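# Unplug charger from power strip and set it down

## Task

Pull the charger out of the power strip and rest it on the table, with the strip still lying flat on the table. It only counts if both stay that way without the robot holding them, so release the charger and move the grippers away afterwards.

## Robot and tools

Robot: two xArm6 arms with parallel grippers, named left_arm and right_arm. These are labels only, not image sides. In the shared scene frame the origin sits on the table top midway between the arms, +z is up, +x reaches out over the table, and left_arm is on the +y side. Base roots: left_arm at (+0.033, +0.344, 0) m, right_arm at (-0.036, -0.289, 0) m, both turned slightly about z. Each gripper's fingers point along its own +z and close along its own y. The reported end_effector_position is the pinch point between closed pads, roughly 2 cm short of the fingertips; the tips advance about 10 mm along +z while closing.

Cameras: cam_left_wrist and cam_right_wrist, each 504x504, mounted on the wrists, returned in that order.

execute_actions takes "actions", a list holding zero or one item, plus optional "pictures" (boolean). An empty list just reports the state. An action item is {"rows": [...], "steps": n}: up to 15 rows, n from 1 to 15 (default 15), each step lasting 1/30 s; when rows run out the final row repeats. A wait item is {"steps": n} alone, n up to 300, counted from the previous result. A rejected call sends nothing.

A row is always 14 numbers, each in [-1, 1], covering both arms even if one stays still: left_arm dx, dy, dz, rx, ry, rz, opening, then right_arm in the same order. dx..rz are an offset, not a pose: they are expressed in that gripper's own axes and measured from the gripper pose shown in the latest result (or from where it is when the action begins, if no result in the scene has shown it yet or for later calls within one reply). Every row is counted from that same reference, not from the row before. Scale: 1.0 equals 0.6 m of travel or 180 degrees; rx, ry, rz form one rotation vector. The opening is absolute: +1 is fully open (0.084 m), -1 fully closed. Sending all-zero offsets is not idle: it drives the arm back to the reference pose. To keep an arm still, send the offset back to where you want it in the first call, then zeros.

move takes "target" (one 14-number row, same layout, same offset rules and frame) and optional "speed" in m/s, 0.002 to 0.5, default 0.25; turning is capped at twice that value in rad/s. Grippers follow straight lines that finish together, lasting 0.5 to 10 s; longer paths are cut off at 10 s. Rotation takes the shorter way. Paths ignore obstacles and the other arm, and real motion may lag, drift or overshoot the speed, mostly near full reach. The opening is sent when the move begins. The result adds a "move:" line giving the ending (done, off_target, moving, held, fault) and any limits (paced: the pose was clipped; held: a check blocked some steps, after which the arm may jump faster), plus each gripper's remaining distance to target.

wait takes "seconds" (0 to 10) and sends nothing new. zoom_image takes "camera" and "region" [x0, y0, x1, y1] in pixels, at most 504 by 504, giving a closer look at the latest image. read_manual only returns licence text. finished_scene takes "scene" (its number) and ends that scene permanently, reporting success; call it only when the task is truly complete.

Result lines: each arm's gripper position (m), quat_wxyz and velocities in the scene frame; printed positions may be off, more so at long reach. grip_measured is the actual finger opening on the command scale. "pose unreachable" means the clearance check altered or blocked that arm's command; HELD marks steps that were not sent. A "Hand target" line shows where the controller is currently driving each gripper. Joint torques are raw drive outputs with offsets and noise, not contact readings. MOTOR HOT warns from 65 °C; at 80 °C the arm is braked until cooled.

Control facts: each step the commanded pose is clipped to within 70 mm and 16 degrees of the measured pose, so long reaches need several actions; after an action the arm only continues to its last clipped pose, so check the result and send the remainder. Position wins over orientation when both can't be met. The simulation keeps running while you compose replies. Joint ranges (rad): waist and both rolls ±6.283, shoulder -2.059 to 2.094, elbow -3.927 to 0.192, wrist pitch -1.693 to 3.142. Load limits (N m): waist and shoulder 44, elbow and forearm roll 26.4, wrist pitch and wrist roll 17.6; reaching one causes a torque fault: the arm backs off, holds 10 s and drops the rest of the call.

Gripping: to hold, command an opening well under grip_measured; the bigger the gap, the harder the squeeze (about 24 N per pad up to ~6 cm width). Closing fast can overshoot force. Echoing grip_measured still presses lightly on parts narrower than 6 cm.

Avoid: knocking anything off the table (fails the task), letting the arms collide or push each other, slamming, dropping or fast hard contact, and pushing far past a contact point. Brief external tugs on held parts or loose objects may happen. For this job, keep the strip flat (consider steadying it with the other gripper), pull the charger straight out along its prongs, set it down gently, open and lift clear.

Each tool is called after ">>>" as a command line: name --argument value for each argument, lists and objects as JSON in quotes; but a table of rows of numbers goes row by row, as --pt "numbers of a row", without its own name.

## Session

>>> execute_actions --actions '[]'

Scene clock: 0.00 s of 4500.00 s.
left_arm: end_effector_position=(+0.3273, +0.4781, +0.1844) grip_measured=+1.00 end_effector_quat_wxyz=(+0.010, +0.998, -0.050, +0.033) end_effector_velocity=(+0.000, -0.000, +0.000) end_effector_angular_velocity=(-0.001, -0.000, +0.001) | right_arm: end_effector_position=(+0.1582, +0.0972, +0.3665) grip_measured=+1.00 end_effector_quat_wxyz=(-0.541, +0.830, +0.091, -0.105) end_effector_velocity=(-0.001, -0.000, -0.000) end_effector_angular_velocity=(-0.001, +0.003, +0.002)
Joint positions: left_arm=[ 0.591 -0.537 -0.502 -0.058  0.991  0.589  0.084] | right_arm=[ 0.686 -0.555 -0.636  1.296  1.099 -0.156  0.084]
Joint velocities: left_arm=[ 0.    -0.    -0.    -0.002  0.001  0.     0.   ] | right_arm=[ 0.    -0.     0.001  0.     0.002  0.001 -0.   ]
Joint torques (N m, as the arm reports them, + toward a larger angle): no reading
Hand target (left_arm): +0.327, +0.478, +0.184; +0.010, +0.998, -0.050, +0.033
Hand target (right_arm): +0.158, +0.097, +0.366; -0.541, +0.830, +0.091, -0.105

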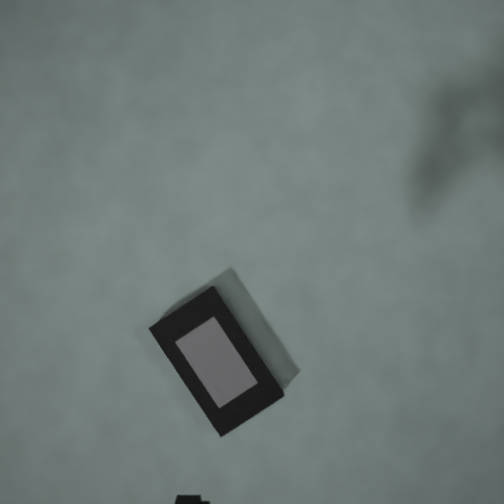

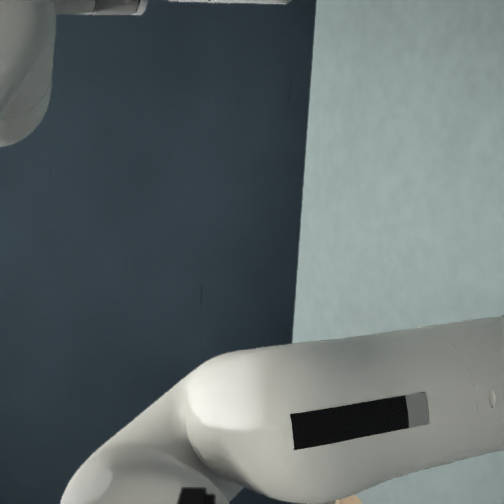

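>>> move --target '[0,0,0,0,0,0,1,0.192,0.094,-0.485,-0.365,0.071,0.061,1]' --speed 0.45

>>> move --target '[0.11,0.464,-0.379,0.0064,-0.021,-0.032,1,0,0,0,0,0,0,1]' --speed 0.45

Scene clock: 7.93 s of 4500.00 s.
left_arm: end_effector_position=(+0.3273, +0.4781, +0.1844) grip_measured=+1.00 end_effector_quat_wxyz=(+0.010, +0.998, -0.050, +0.033) end_effector_velocity=(+0.000, +0.000, -0.000) end_effector_angular_velocity=(-0.001, +0.001, +0.001) | right_arm: end_effector_position=(+0.3504, -0.1492, +0.4210) grip_measured=+1.00 end_effector_quat_wxyz=(-0.003, +1.000, +0.001, +0.002) end_effector_velocity=(+0.002, -0.002, -0.000) end_effector_angular_velocity=(-0.016, +0.008, +0.002)
Joint positions: left_arm=[ 0.591 -0.537 -0.502 -0.058  0.991  0.589  0.084] | right_arm=[ 0.361 -0.179 -1.504  0.005  1.678  0.343  0.084]
Joint velocities: left_arm=[ 0.     0.001 -0.001 -0.001  0.001 -0.     0.   ] | right_arm=[ 0.003  0.015 -0.018 -0.013  0.015 -0.    -0.   ]
Joint torques (N m, as the arm reports them, + toward a larger angle): left_arm=[ -0.17 -12.48 -24.26  -0.31  -1.38  -0.28] | right_arm=[  0.34 -10.86 -12.46   0.26  -1.33  -0.18]
Hand target (left_arm): +0.327, +0.478, +0.184; +0.010, +0.998, -0.050, +0.033
Hand target (right_arm): +0.351, -0.149, +0.421; -0.002, +1.000, +0.001, +0.002
Off the commanded pose (left_arm): 0.000 m, 0 deg.
Off the commanded pose (right_arm): 0.001 m, 0 deg.
After step 90, 2.87 s passed at rest.
move: done

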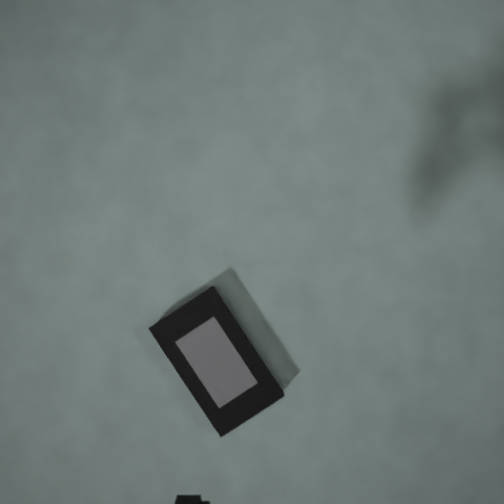

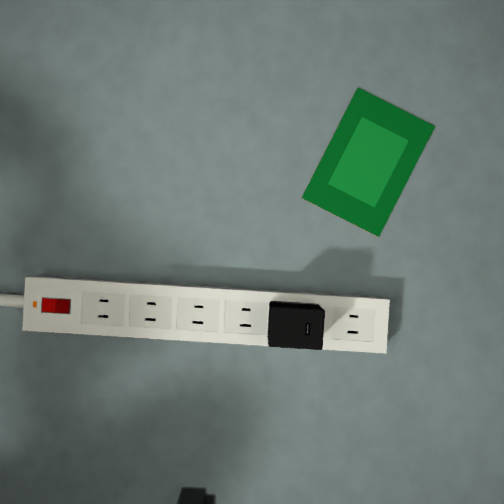

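Scene clock: 10.00 s of 4500.00 s.
left_arm: end_effector_position=(+0.3494, +0.1998, +0.4197) grip_measured=+1.00 end_effector_quat_wxyz=(+0.001, +1.000, -0.001, -0.000) end_effector_velocity=(+0.001, -0.002, +0.002) end_effector_angular_velocity=(+0.006, +0.008, +0.001) | right_arm: end_effector_position=(+0.3504, -0.1492, +0.4210) grip_measured=+1.00 end_effector_quat_wxyz=(-0.003, +1.000, +0.001, +0.002) end_effector_velocity=(-0.001, -0.000, -0.001) end_effector_angular_velocity=(-0.001, +0.003, -0.000)
Joint positions: left_arm=[-0.293 -0.389 -1.31  -0.002  1.699 -0.426  0.084] | right_arm=[ 0.361 -0.179 -1.504  0.005  1.678  0.343  0.084]
Joint velocities: left_arm=[-0.006  0.016 -0.021  0.002  0.015 -0.006 -0.   ] | right_arm=[ 0.    -0.     0.001  0.     0.002  0.001 -0.   ]
Joint torques (N m, as the arm reports them, + toward a larger angle): left_arm=[ -0.03 -15.58 -22.91   0.29  -0.98  -0.22] | right_arm=[  0.65 -10.46 -12.9    0.15  -1.28  -0.23]
Hand target (left_arm): +0.350, +0.200, +0.420; +0.001, +1.000, -0.001, -0.001
Hand target (right_arm): +0.350, -0.149, +0.421; -0.003, +1.000, +0.001, +0.002
Off the commanded pose (left_arm): 0.001 m, 0 deg.
Off the commanded pose (right_arm): 0.000 m, 0 deg.
move: done; limits=paced

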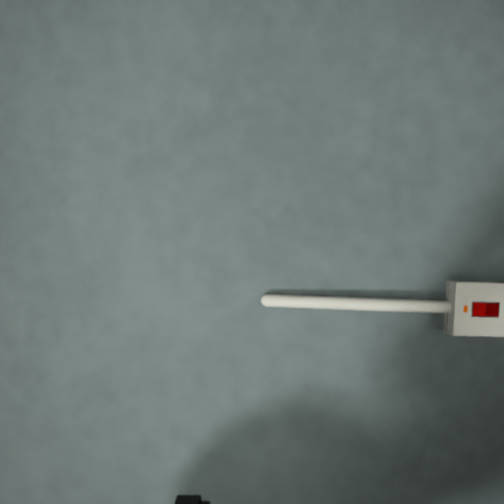

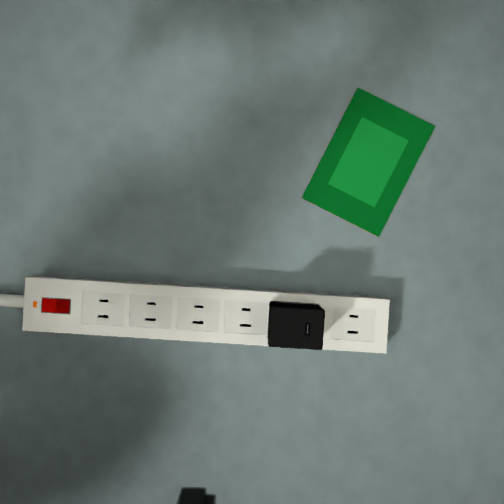

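>>> move --target '[0.028,0.395,0.48,0,0,-0.48,1,0.021,0.001,0.4,0,0,0.519,1]' --speed 0.35

Scene clock: 16.53 s of 4500.00 s.
left_arm: end_effector_position=(+0.3658, -0.0367, +0.1323) grip_measured=+1.00 end_effector_quat_wxyz=(+0.000, +0.729, +0.684, -0.002) end_effector_velocity=(+0.001, -0.001, -0.003) end_effector_angular_velocity=(+0.006, -0.001, +0.008) | right_arm: end_effector_position=(+0.3640, -0.1492, +0.1813) grip_measured=+1.00 end_effector_quat_wxyz=(-0.004, +0.686, -0.727, -0.001) end_effector_velocity=(+0.000, -0.000, -0.001) end_effector_angular_velocity=(-0.003, -0.001, -0.009)
Joint positions: left_arm=[-0.718  0.211 -1.117 -0.004  0.905 -2.357  0.084] | right_arm=[ 0.351 -0.125 -0.864  0.005  0.982  1.961  0.084]
Joint velocities: left_arm=[-0.002  0.011 -0.008  0.006  0.001 -0.014  0.   ] | right_arm=[ 0.001  0.002  0.002 -0.004 -0.004  0.012 -0.   ]
Joint torques (N m, as the arm reports them, + toward a larger angle): left_arm=[ -0.15 -31.88 -23.19   0.02  -0.92  -0.2 ] | right_arm=[  0.7  -11.48 -12.95  -0.01  -1.18  -0.02]
Hand target (left_arm): +0.366, -0.037, +0.132; +0.000, +0.729, +0.685, -0.001
Hand target (right_arm): +0.364, -0.149, +0.181; -0.004, +0.686, -0.728, -0.001
Off the commanded pose (left_arm): 0.001 m, 0 deg.
Off the commanded pose (right_arm): 0.001 m, 0 deg.
After step 90, 0.47 s passed at rest.
move: done

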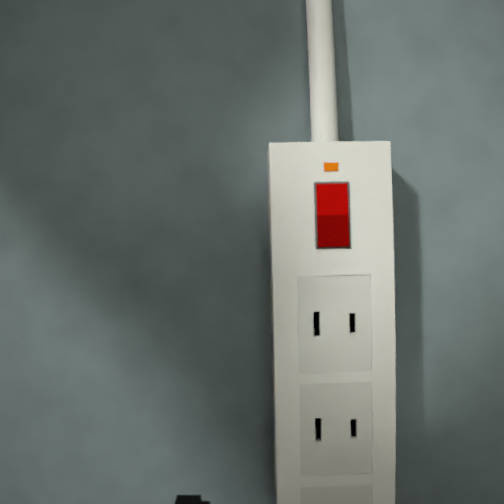

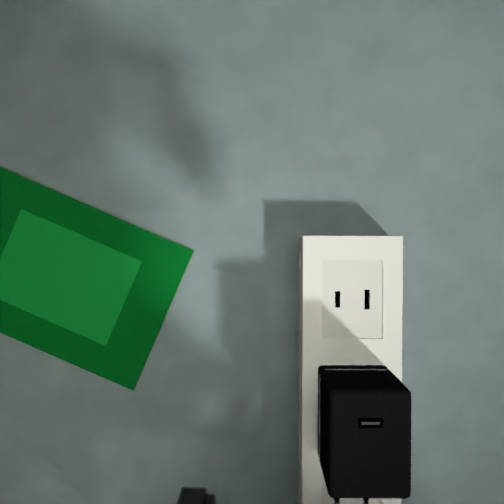

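>>> move --target '[0,-0.003,0.177,0,0,-0.005,0.6,-0.002,0.015,0.207,0,0,0,0.5]' --speed 0.15

Scene clock: 23.27 s of 4500.00 s.
left_arm: end_effector_position=(+0.3641, -0.0366, +0.0264) grip_measured=+0.59 end_effector_quat_wxyz=(+0.001, +0.724, +0.690, -0.001) end_effector_velocity=(-0.000, +0.000, -0.002) end_effector_angular_velocity=(+0.001, +0.002, +0.001) | right_arm: end_effector_position=(+0.3557, -0.1473, +0.0576) grip_measured=+0.49 end_effector_quat_wxyz=(-0.004, +0.686, -0.728, -0.000) end_effector_velocity=(+0.000, +0.000, -0.003) end_effector_angular_velocity=(-0.000, +0.001, +0.000)
Joint positions: left_arm=[-0.721  0.408 -1.046 -0.004  0.636 -2.375  0.069] | right_arm=[ 0.363  0.093 -0.701  0.006  0.602  1.971  0.065]
Joint velocities: left_arm=[ 0.     0.006 -0.    -0.001 -0.004 -0.     0.   ] | right_arm=[ 0.     0.008 -0.001  0.    -0.006 -0.    -0.   ]
Joint torques (N m, as the arm reports them, + toward a larger angle): left_arm=[  0.3  -33.49 -20.09   0.27  -1.08  -0.14] | right_arm=[  0.65 -13.   -10.95   0.26  -1.29   0.04]
Hand target (left_arm): +0.364, -0.037, +0.026; +0.000, +0.724, +0.690, -0.001
Hand target (right_arm): +0.356, -0.147, +0.057; -0.004, +0.686, -0.728, -0.000
Off the commanded pose (left_arm): 0.001 m, 0 deg.
Off the commanded pose (right_arm): 0.001 m, 0 deg.
After step 90, 2.23 s passed at rest.
move: done

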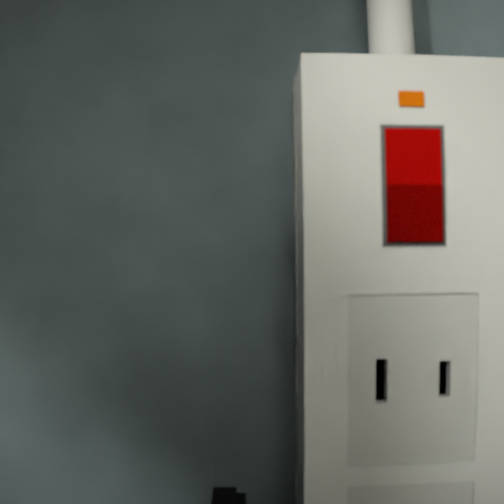

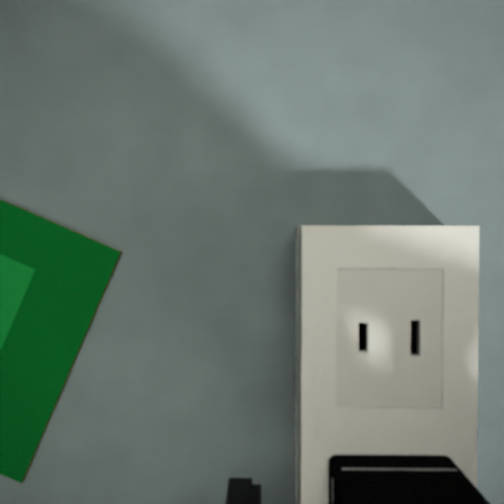

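>>> move --target '[0,0,0.002,0,0,0,-0.5,0,0,0.001,0,0,0,-0.7]'

>>> move --target '[0,0,0.001,0,0,0,-0.5,0,0,-0.05,0,0,0,-0.7]' --speed 0.03

Scene clock: 26.50 s of 4500.00 s.
left_arm: end_effector_position=(+0.3641, -0.0368, +0.0259) grip_measured=-0.03 end_effector_quat_wxyz=(+0.001, +0.724, +0.690, -0.001) end_effector_velocity=(+0.000, -0.000, -0.000) end_effector_angular_velocity=(-0.001, +0.000, +0.002) | right_arm: end_effector_position=(+0.3562, -0.1473, +0.0573) grip_measured=-0.33 end_effector_quat_wxyz=(-0.004, +0.686, -0.728, -0.000) end_effector_velocity=(-0.001, -0.000, -0.001) end_effector_angular_velocity=(-0.001, +0.002, -0.000)
Joint positions: left_arm=[-0.722  0.409 -1.046 -0.004  0.635 -2.374  0.043] | right_arm=[ 0.362  0.094 -0.702  0.006  0.6    1.971  0.03 ]
Joint velocities: left_arm=[ 0.     0.001  0.    -0.002 -0.002 -0.     0.   ] | right_arm=[-0.     0.     0.002 -0.     0.     0.    -0.   ]
Joint torques (N m, as the arm reports them, + toward a larger angle): left_arm=[  0.78 -26.3  -20.35  -0.53  -3.19  -0.93] | right_arm=[  2.84 -12.24  -9.54   0.83  -0.31  -0.04]
Hand target (left_arm): +0.364, -0.037, +0.025; +0.001, +0.724, +0.690, -0.001
Hand target (right_arm): +0.356, -0.147, +0.057; -0.004, +0.686, -0.728, -0.000
Off the commanded pose (left_arm): 0.001 m, 0 deg.
Off the commanded pose (right_arm): 0.001 m, 0 deg.
move: done

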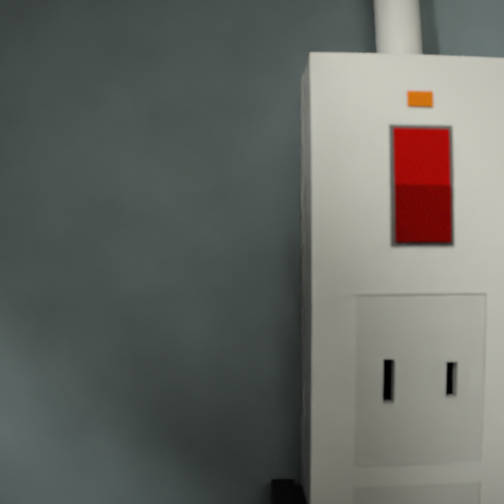

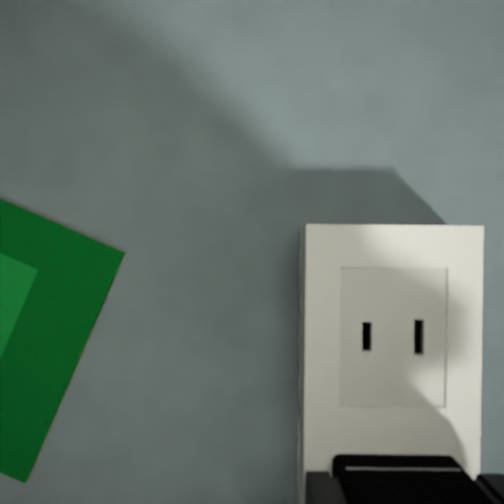

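Scene clock: 27.90 s of 4500.00 s.
left_arm: end_effector_position=(+0.3642, -0.0367, +0.0253) grip_measured=-0.03 end_effector_quat_wxyz=(+0.001, +0.724, +0.690, -0.001) end_effector_velocity=(-0.001, -0.000, +0.000) end_effector_angular_velocity=(-0.000, +0.000, -0.001) | right_arm: end_effector_position=(+0.3559, -0.1474, +0.0870) grip_measured=-0.33 end_effector_quat_wxyz=(-0.004, +0.686, -0.728, -0.000) end_effector_velocity=(+0.000, +0.000, +0.003) end_effector_angular_velocity=(+0.000, -0.000, -0.001)
Joint positions: left_arm=[-0.721  0.411 -1.046 -0.004  0.633 -2.375  0.043] | right_arm=[ 0.362  0.021 -0.719  0.006  0.691  1.972  0.03 ]
Joint velocities: left_arm=[-0.001 -0.001  0.001 -0.     0.001  0.001  0.   ] | right_arm=[-0.    -0.005 -0.003  0.     0.008  0.     0.   ]
Joint torques (N m, as the arm reports them, + toward a larger angle): left_arm=[ -1.09 -30.31 -16.3   -0.03  -0.44  -0.26] | right_arm=[  0.54 -12.44 -11.83   0.09  -1.25  -0.11]
Hand target (left_arm): +0.364, -0.037, +0.025; +0.001, +0.724, +0.690, -0.001
Hand target (right_arm): +0.356, -0.147, +0.087; -0.004, +0.686, -0.728, -0.000
Off the commanded pose (left_arm): 0.000 m, 0 deg.
Off the commanded pose (right_arm): 0.000 m, 0 deg.
move: done

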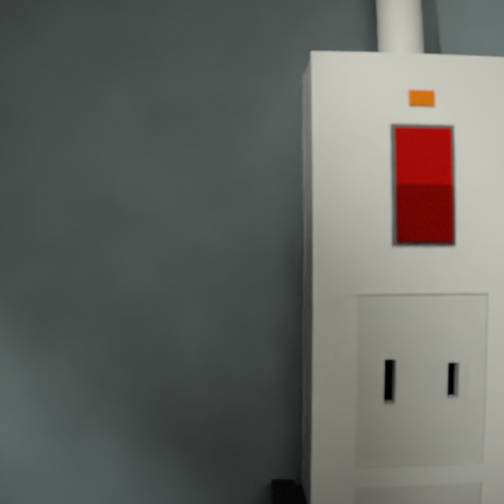

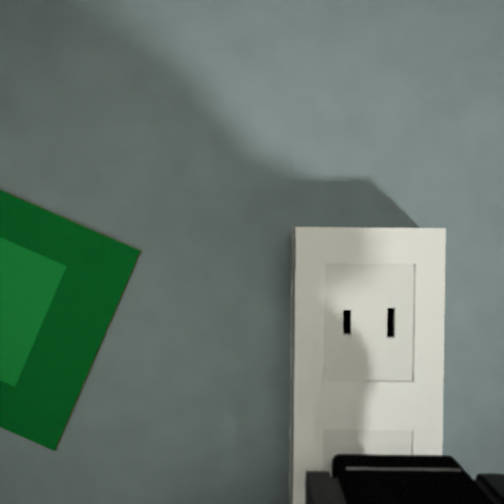

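>>> move --target '[0,0,0,0,0,0,0.7,0.485,-0.069,-0.08,0,0,-0.408,-0.7]' --speed 0.35

>>> move --target '[0.25,0,-0.25,0,0,0,0.7,0.13,0,0.14,0,0.333,0,-0.7]' --speed 0.3

Scene clock: 34.80 s of 4500.00 s.
left_arm: end_effector_position=(+0.3642, -0.0367, +0.0253) grip_measured=+0.70 end_effector_quat_wxyz=(+0.001, +0.724, +0.690, -0.001) end_effector_velocity=(+0.000, -0.000, +0.000) end_effector_angular_velocity=(-0.001, -0.001, -0.000) | right_arm: end_effector_position=(+0.3810, -0.4397, +0.1334) grip_measured=-0.33 end_effector_quat_wxyz=(-0.004, +0.985, -0.173, +0.003) end_effector_velocity=(+0.001, -0.002, +0.001) end_effector_angular_velocity=(+0.010, +0.002, +0.010)
Joint positions: left_arm=[-0.721  0.411 -1.046 -0.004  0.633 -2.375  0.073] | right_arm=[-0.334  0.011 -0.866  0.013  0.85  -0.009  0.03 ]
Joint velocities: left_arm=[-0.     0.    -0.001 -0.    -0.001 -0.     0.   ] | right_arm=[-0.007  0.007 -0.012  0.011  0.011 -0.023  0.   ]
Joint torques (N m, as the arm reports them, + toward a larger angle): left_arm=[ -0.59 -34.6  -20.01   0.59  -1.26  -0.17] | right_arm=[  0.64 -13.3  -12.75   0.29  -1.21  -0.05]
Hand target (left_arm): +0.364, -0.037, +0.025; +0.001, +0.724, +0.690, -0.001
Hand target (right_arm): +0.381, -0.440, +0.133; -0.005, +0.985, -0.173, +0.003
Off the commanded pose (left_arm): 0.000 m, 0 deg.
Off the commanded pose (right_arm): 0.002 m, 0 deg.
After step 90, 1.30 s passed at rest.
move: done

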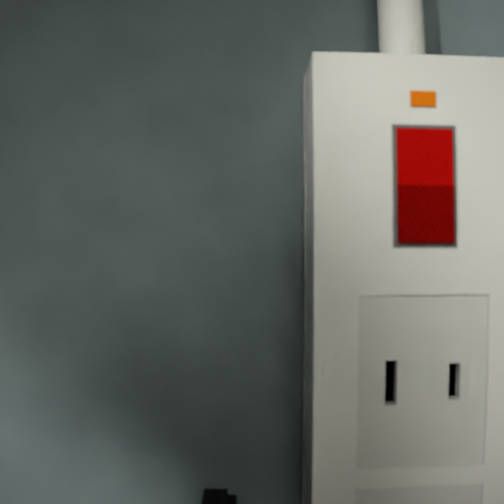

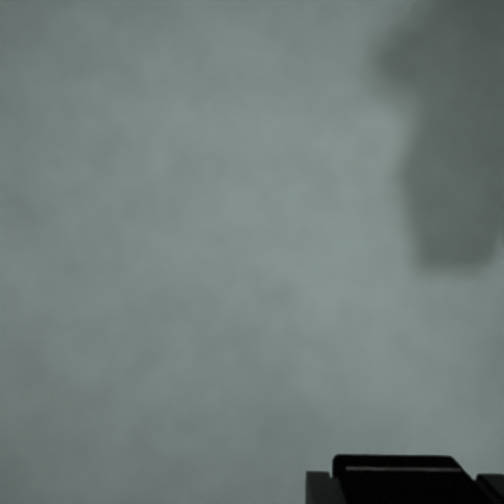

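Scene clock: 37.37 s of 4500.00 s.
left_arm: end_effector_position=(+0.3715, +0.1132, +0.1748) grip_measured=+0.70 end_effector_quat_wxyz=(+0.001, +0.724, +0.690, -0.001) end_effector_velocity=(-0.000, -0.000, +0.001) end_effector_angular_velocity=(-0.002, -0.000, -0.000) | right_arm: end_effector_position=(+0.4542, -0.4665, +0.0504) grip_measured=-0.33 end_effector_quat_wxyz=(+0.084, +0.852, -0.152, +0.494) end_effector_velocity=(+0.001, -0.001, -0.001) end_effector_angular_velocity=(-0.005, -0.013, +0.001)
Joint positions: left_arm=[-0.465 -0.161 -0.807 -0.004  0.967 -2.119  0.073] | right_arm=[-0.333  0.666 -0.579 -0.004 -1.136  0.009  0.03 ]
Joint velocities: left_arm=[-0.    -0.001 -0.    -0.002  0.     0.001 -0.   ] | right_arm=[-0.001  0.019 -0.011 -0.001 -0.022 -0.    -0.   ]
Joint torques (N m, as the arm reports them, + toward a larger angle): left_arm=[ -0.11 -22.05 -23.44   0.11  -1.29  -0.49] | right_arm=[  0.87 -14.9   -5.07   0.54  -2.33   0.  ]
Hand target (left_arm): +0.372, +0.113, +0.175; +0.001, +0.724, +0.690, -0.001
Hand target (right_arm): +0.454, -0.467, +0.050; +0.084, +0.852, -0.152, +0.494
Off the commanded pose (left_arm): 0.000 m, 0 deg.
Off the commanded pose (right_arm): 0.001 m, 0 deg.
move: done

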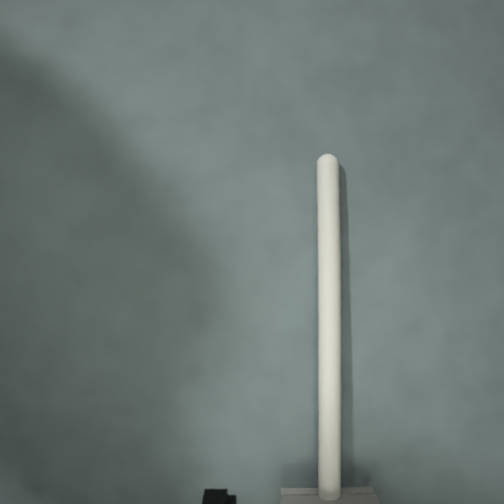

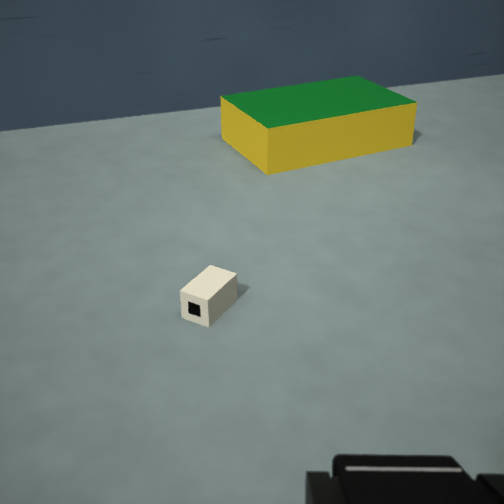

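Down 0.02 m.

>>> move --target '[0,0,0,0,0,0,0.7,-0.029,0,0.017,0,0,0,-0.7]' --speed 0.03

Scene clock: 40.50 s of 4500.00 s.
left_arm: end_effector_position=(+0.3715, +0.1132, +0.1748) grip_measured=+0.70 end_effector_quat_wxyz=(+0.001, +0.724, +0.690, -0.001) end_effector_velocity=(-0.000, +0.000, +0.000) end_effector_angular_velocity=(+0.000, +0.000, -0.001) | right_arm: end_effector_position=(+0.4557, -0.4669, +0.0333) grip_measured=-0.33 end_effector_quat_wxyz=(+0.084, +0.850, -0.152, +0.497) end_effector_velocity=(+0.002, -0.001, -0.002) end_effector_angular_velocity=(-0.003, -0.009, -0.000)
Joint positions: left_arm=[-0.465 -0.161 -0.807 -0.004  0.967 -2.119  0.073] | right_arm=[-0.332  0.742 -0.619 -0.003 -1.18   0.009  0.03 ]
Joint velocities: left_arm=[-0.    -0.001  0.001  0.     0.001 -0.     0.   ] | right_arm=[ 0.     0.019 -0.013  0.    -0.015 -0.    -0.   ]
Joint torques (N m, as the arm reports them, + toward a larger angle): left_arm=[ -0.1  -22.13 -23.46  -0.03  -1.3   -0.43] | right_arm=[  0.83 -10.77  -2.81   0.49   1.18  -0.07]
Hand target (left_arm): +0.371, +0.113, +0.175; +0.001, +0.724, +0.690, -0.001
Hand target (right_arm): +0.454, -0.466, +0.030; +0.084, +0.852, -0.152, +0.494
Off the commanded pose (left_arm): 0.000 m, 0 deg.
Off the commanded pose (right_arm): 0.003 m, 0 deg.
move: done

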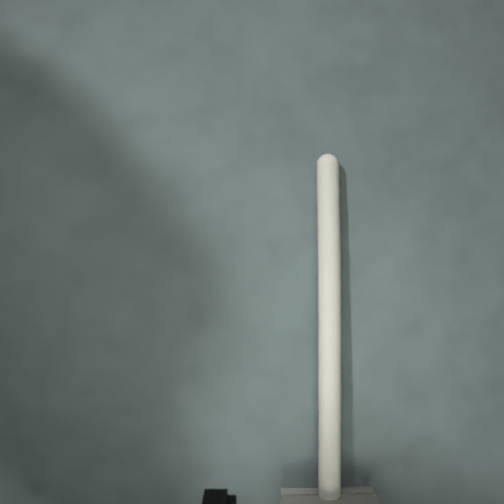

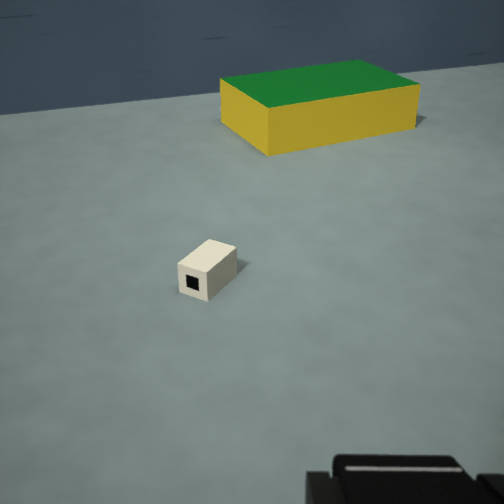

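>>> move --target '[0,0,0,0,0,0,0.7,0,0,0,0,0,0,0.3]'

>>> move --target '[0,0,0,0,0,0,0.7,0.16,0,-0.16,0,-0.1,0,0.3]'

Scene clock: 43.07 s of 4500.00 s.
left_arm: end_effector_position=(+0.3715, +0.1132, +0.1748) grip_measured=+0.70 end_effector_quat_wxyz=(+0.001, +0.724, +0.690, -0.001) end_effector_velocity=(+0.000, -0.000, -0.001) end_effector_angular_velocity=(-0.000, +0.000, -0.000) | right_arm: end_effector_position=(+0.4555, -0.4668, +0.0330) grip_measured=+0.29 end_effector_quat_wxyz=(+0.084, +0.851, -0.152, +0.496) end_effector_velocity=(+0.001, -0.000, +0.002) end_effector_angular_velocity=(-0.002, -0.003, +0.001)
Joint positions: left_arm=[-0.465 -0.161 -0.807 -0.004  0.967 -2.119  0.073] | right_arm=[-0.332  0.743 -0.618 -0.003 -1.18   0.009  0.056]
Joint velocities: left_arm=[-0.     0.002  0.    -0.    -0.002  0.     0.   ] | right_arm=[ 0.    -0.004  0.    -0.     0.001 -0.001  0.   ]
Joint torques (N m, as the arm reports them, + toward a larger angle): left_arm=[  0.27 -21.96 -23.33   0.22  -1.17  -0.18] | right_arm=[  0.43 -15.46  -4.26   0.42  -2.27  -0.08]
Hand target (left_arm): +0.371, +0.113, +0.175; +0.001, +0.724, +0.690, -0.001
Hand target (right_arm): +0.456, -0.467, +0.033; +0.084, +0.850, -0.152, +0.497
Off the commanded pose (left_arm): 0.000 m, 0 deg.
Off the commanded pose (right_arm): 0.000 m, 0 deg.
move: done

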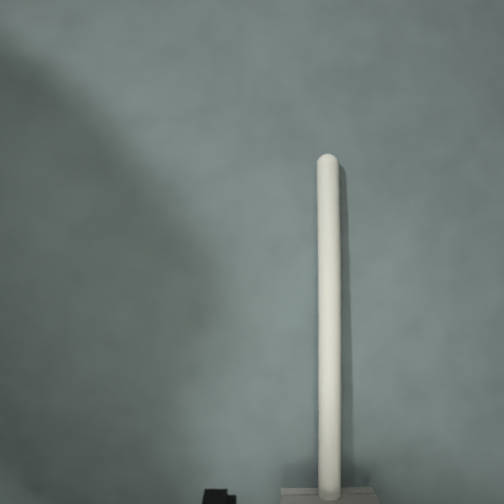

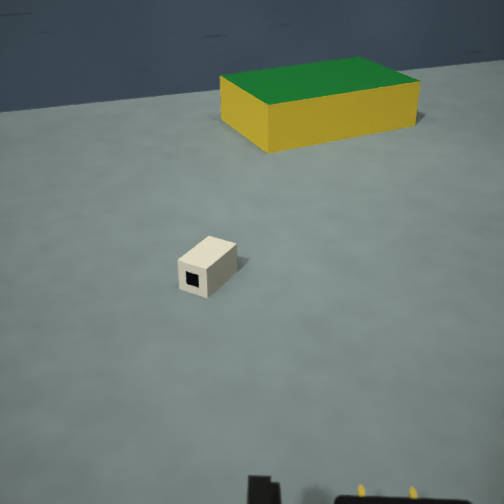

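Scene clock: 44.67 s of 4500.00 s.
left_arm: end_effector_position=(+0.3715, +0.1132, +0.1748) grip_measured=+0.70 end_effector_quat_wxyz=(+0.001, +0.724, +0.690, -0.001) end_effector_velocity=(+0.000, -0.000, +0.000) end_effector_angular_velocity=(-0.001, -0.001, -0.001) | right_arm: end_effector_position=(+0.4211, -0.4551, +0.1633) grip_measured=+0.29 end_effector_quat_wxyz=(+0.061, +0.917, -0.164, +0.358) end_effector_velocity=(+0.001, +0.000, +0.001) end_effector_angular_velocity=(+0.007, +0.011, +0.002)
Joint positions: left_arm=[-0.465 -0.161 -0.807 -0.004  0.967 -2.119  0.073] | right_arm=[-0.346 -0.108 -0.413 -0.051 -0.221  0.047  0.056]
Joint velocities: left_arm=[-0.    -0.    -0.     0.    -0.001  0.    -0.   ] | right_arm=[-0.022 -0.003 -0.013 -0.088  0.028  0.07  -0.   ]
Joint torques (N m, as the arm reports them, + toward a larger angle): left_arm=[  0.01 -21.73 -23.41  -0.01  -1.16  -0.33] | right_arm=[  0.57 -10.11 -11.05   0.17  -2.17  -0.01]
Hand target (left_arm): +0.371, +0.113, +0.175; +0.001, +0.724, +0.690, -0.001
Hand target (right_arm): +0.421, -0.455, +0.164; +0.060, +0.918, -0.164, +0.357
Off the commanded pose (left_arm): 0.000 m, 0 deg.
Off the commanded pose (right_arm): 0.001 m, 0 deg.
move: done

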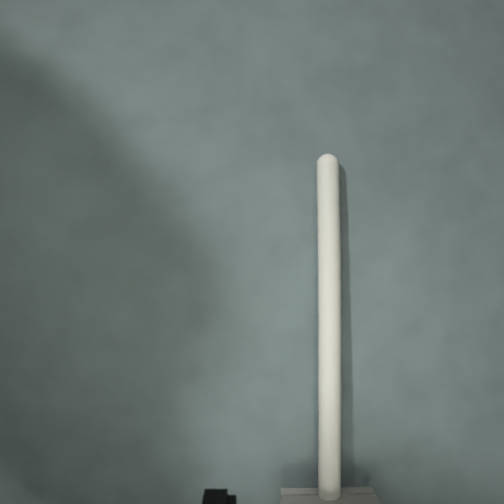

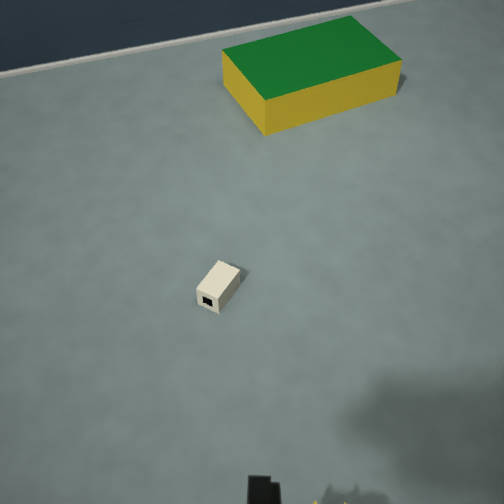

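>>> finished_scene --scene 2

The scene is finished: the task was done.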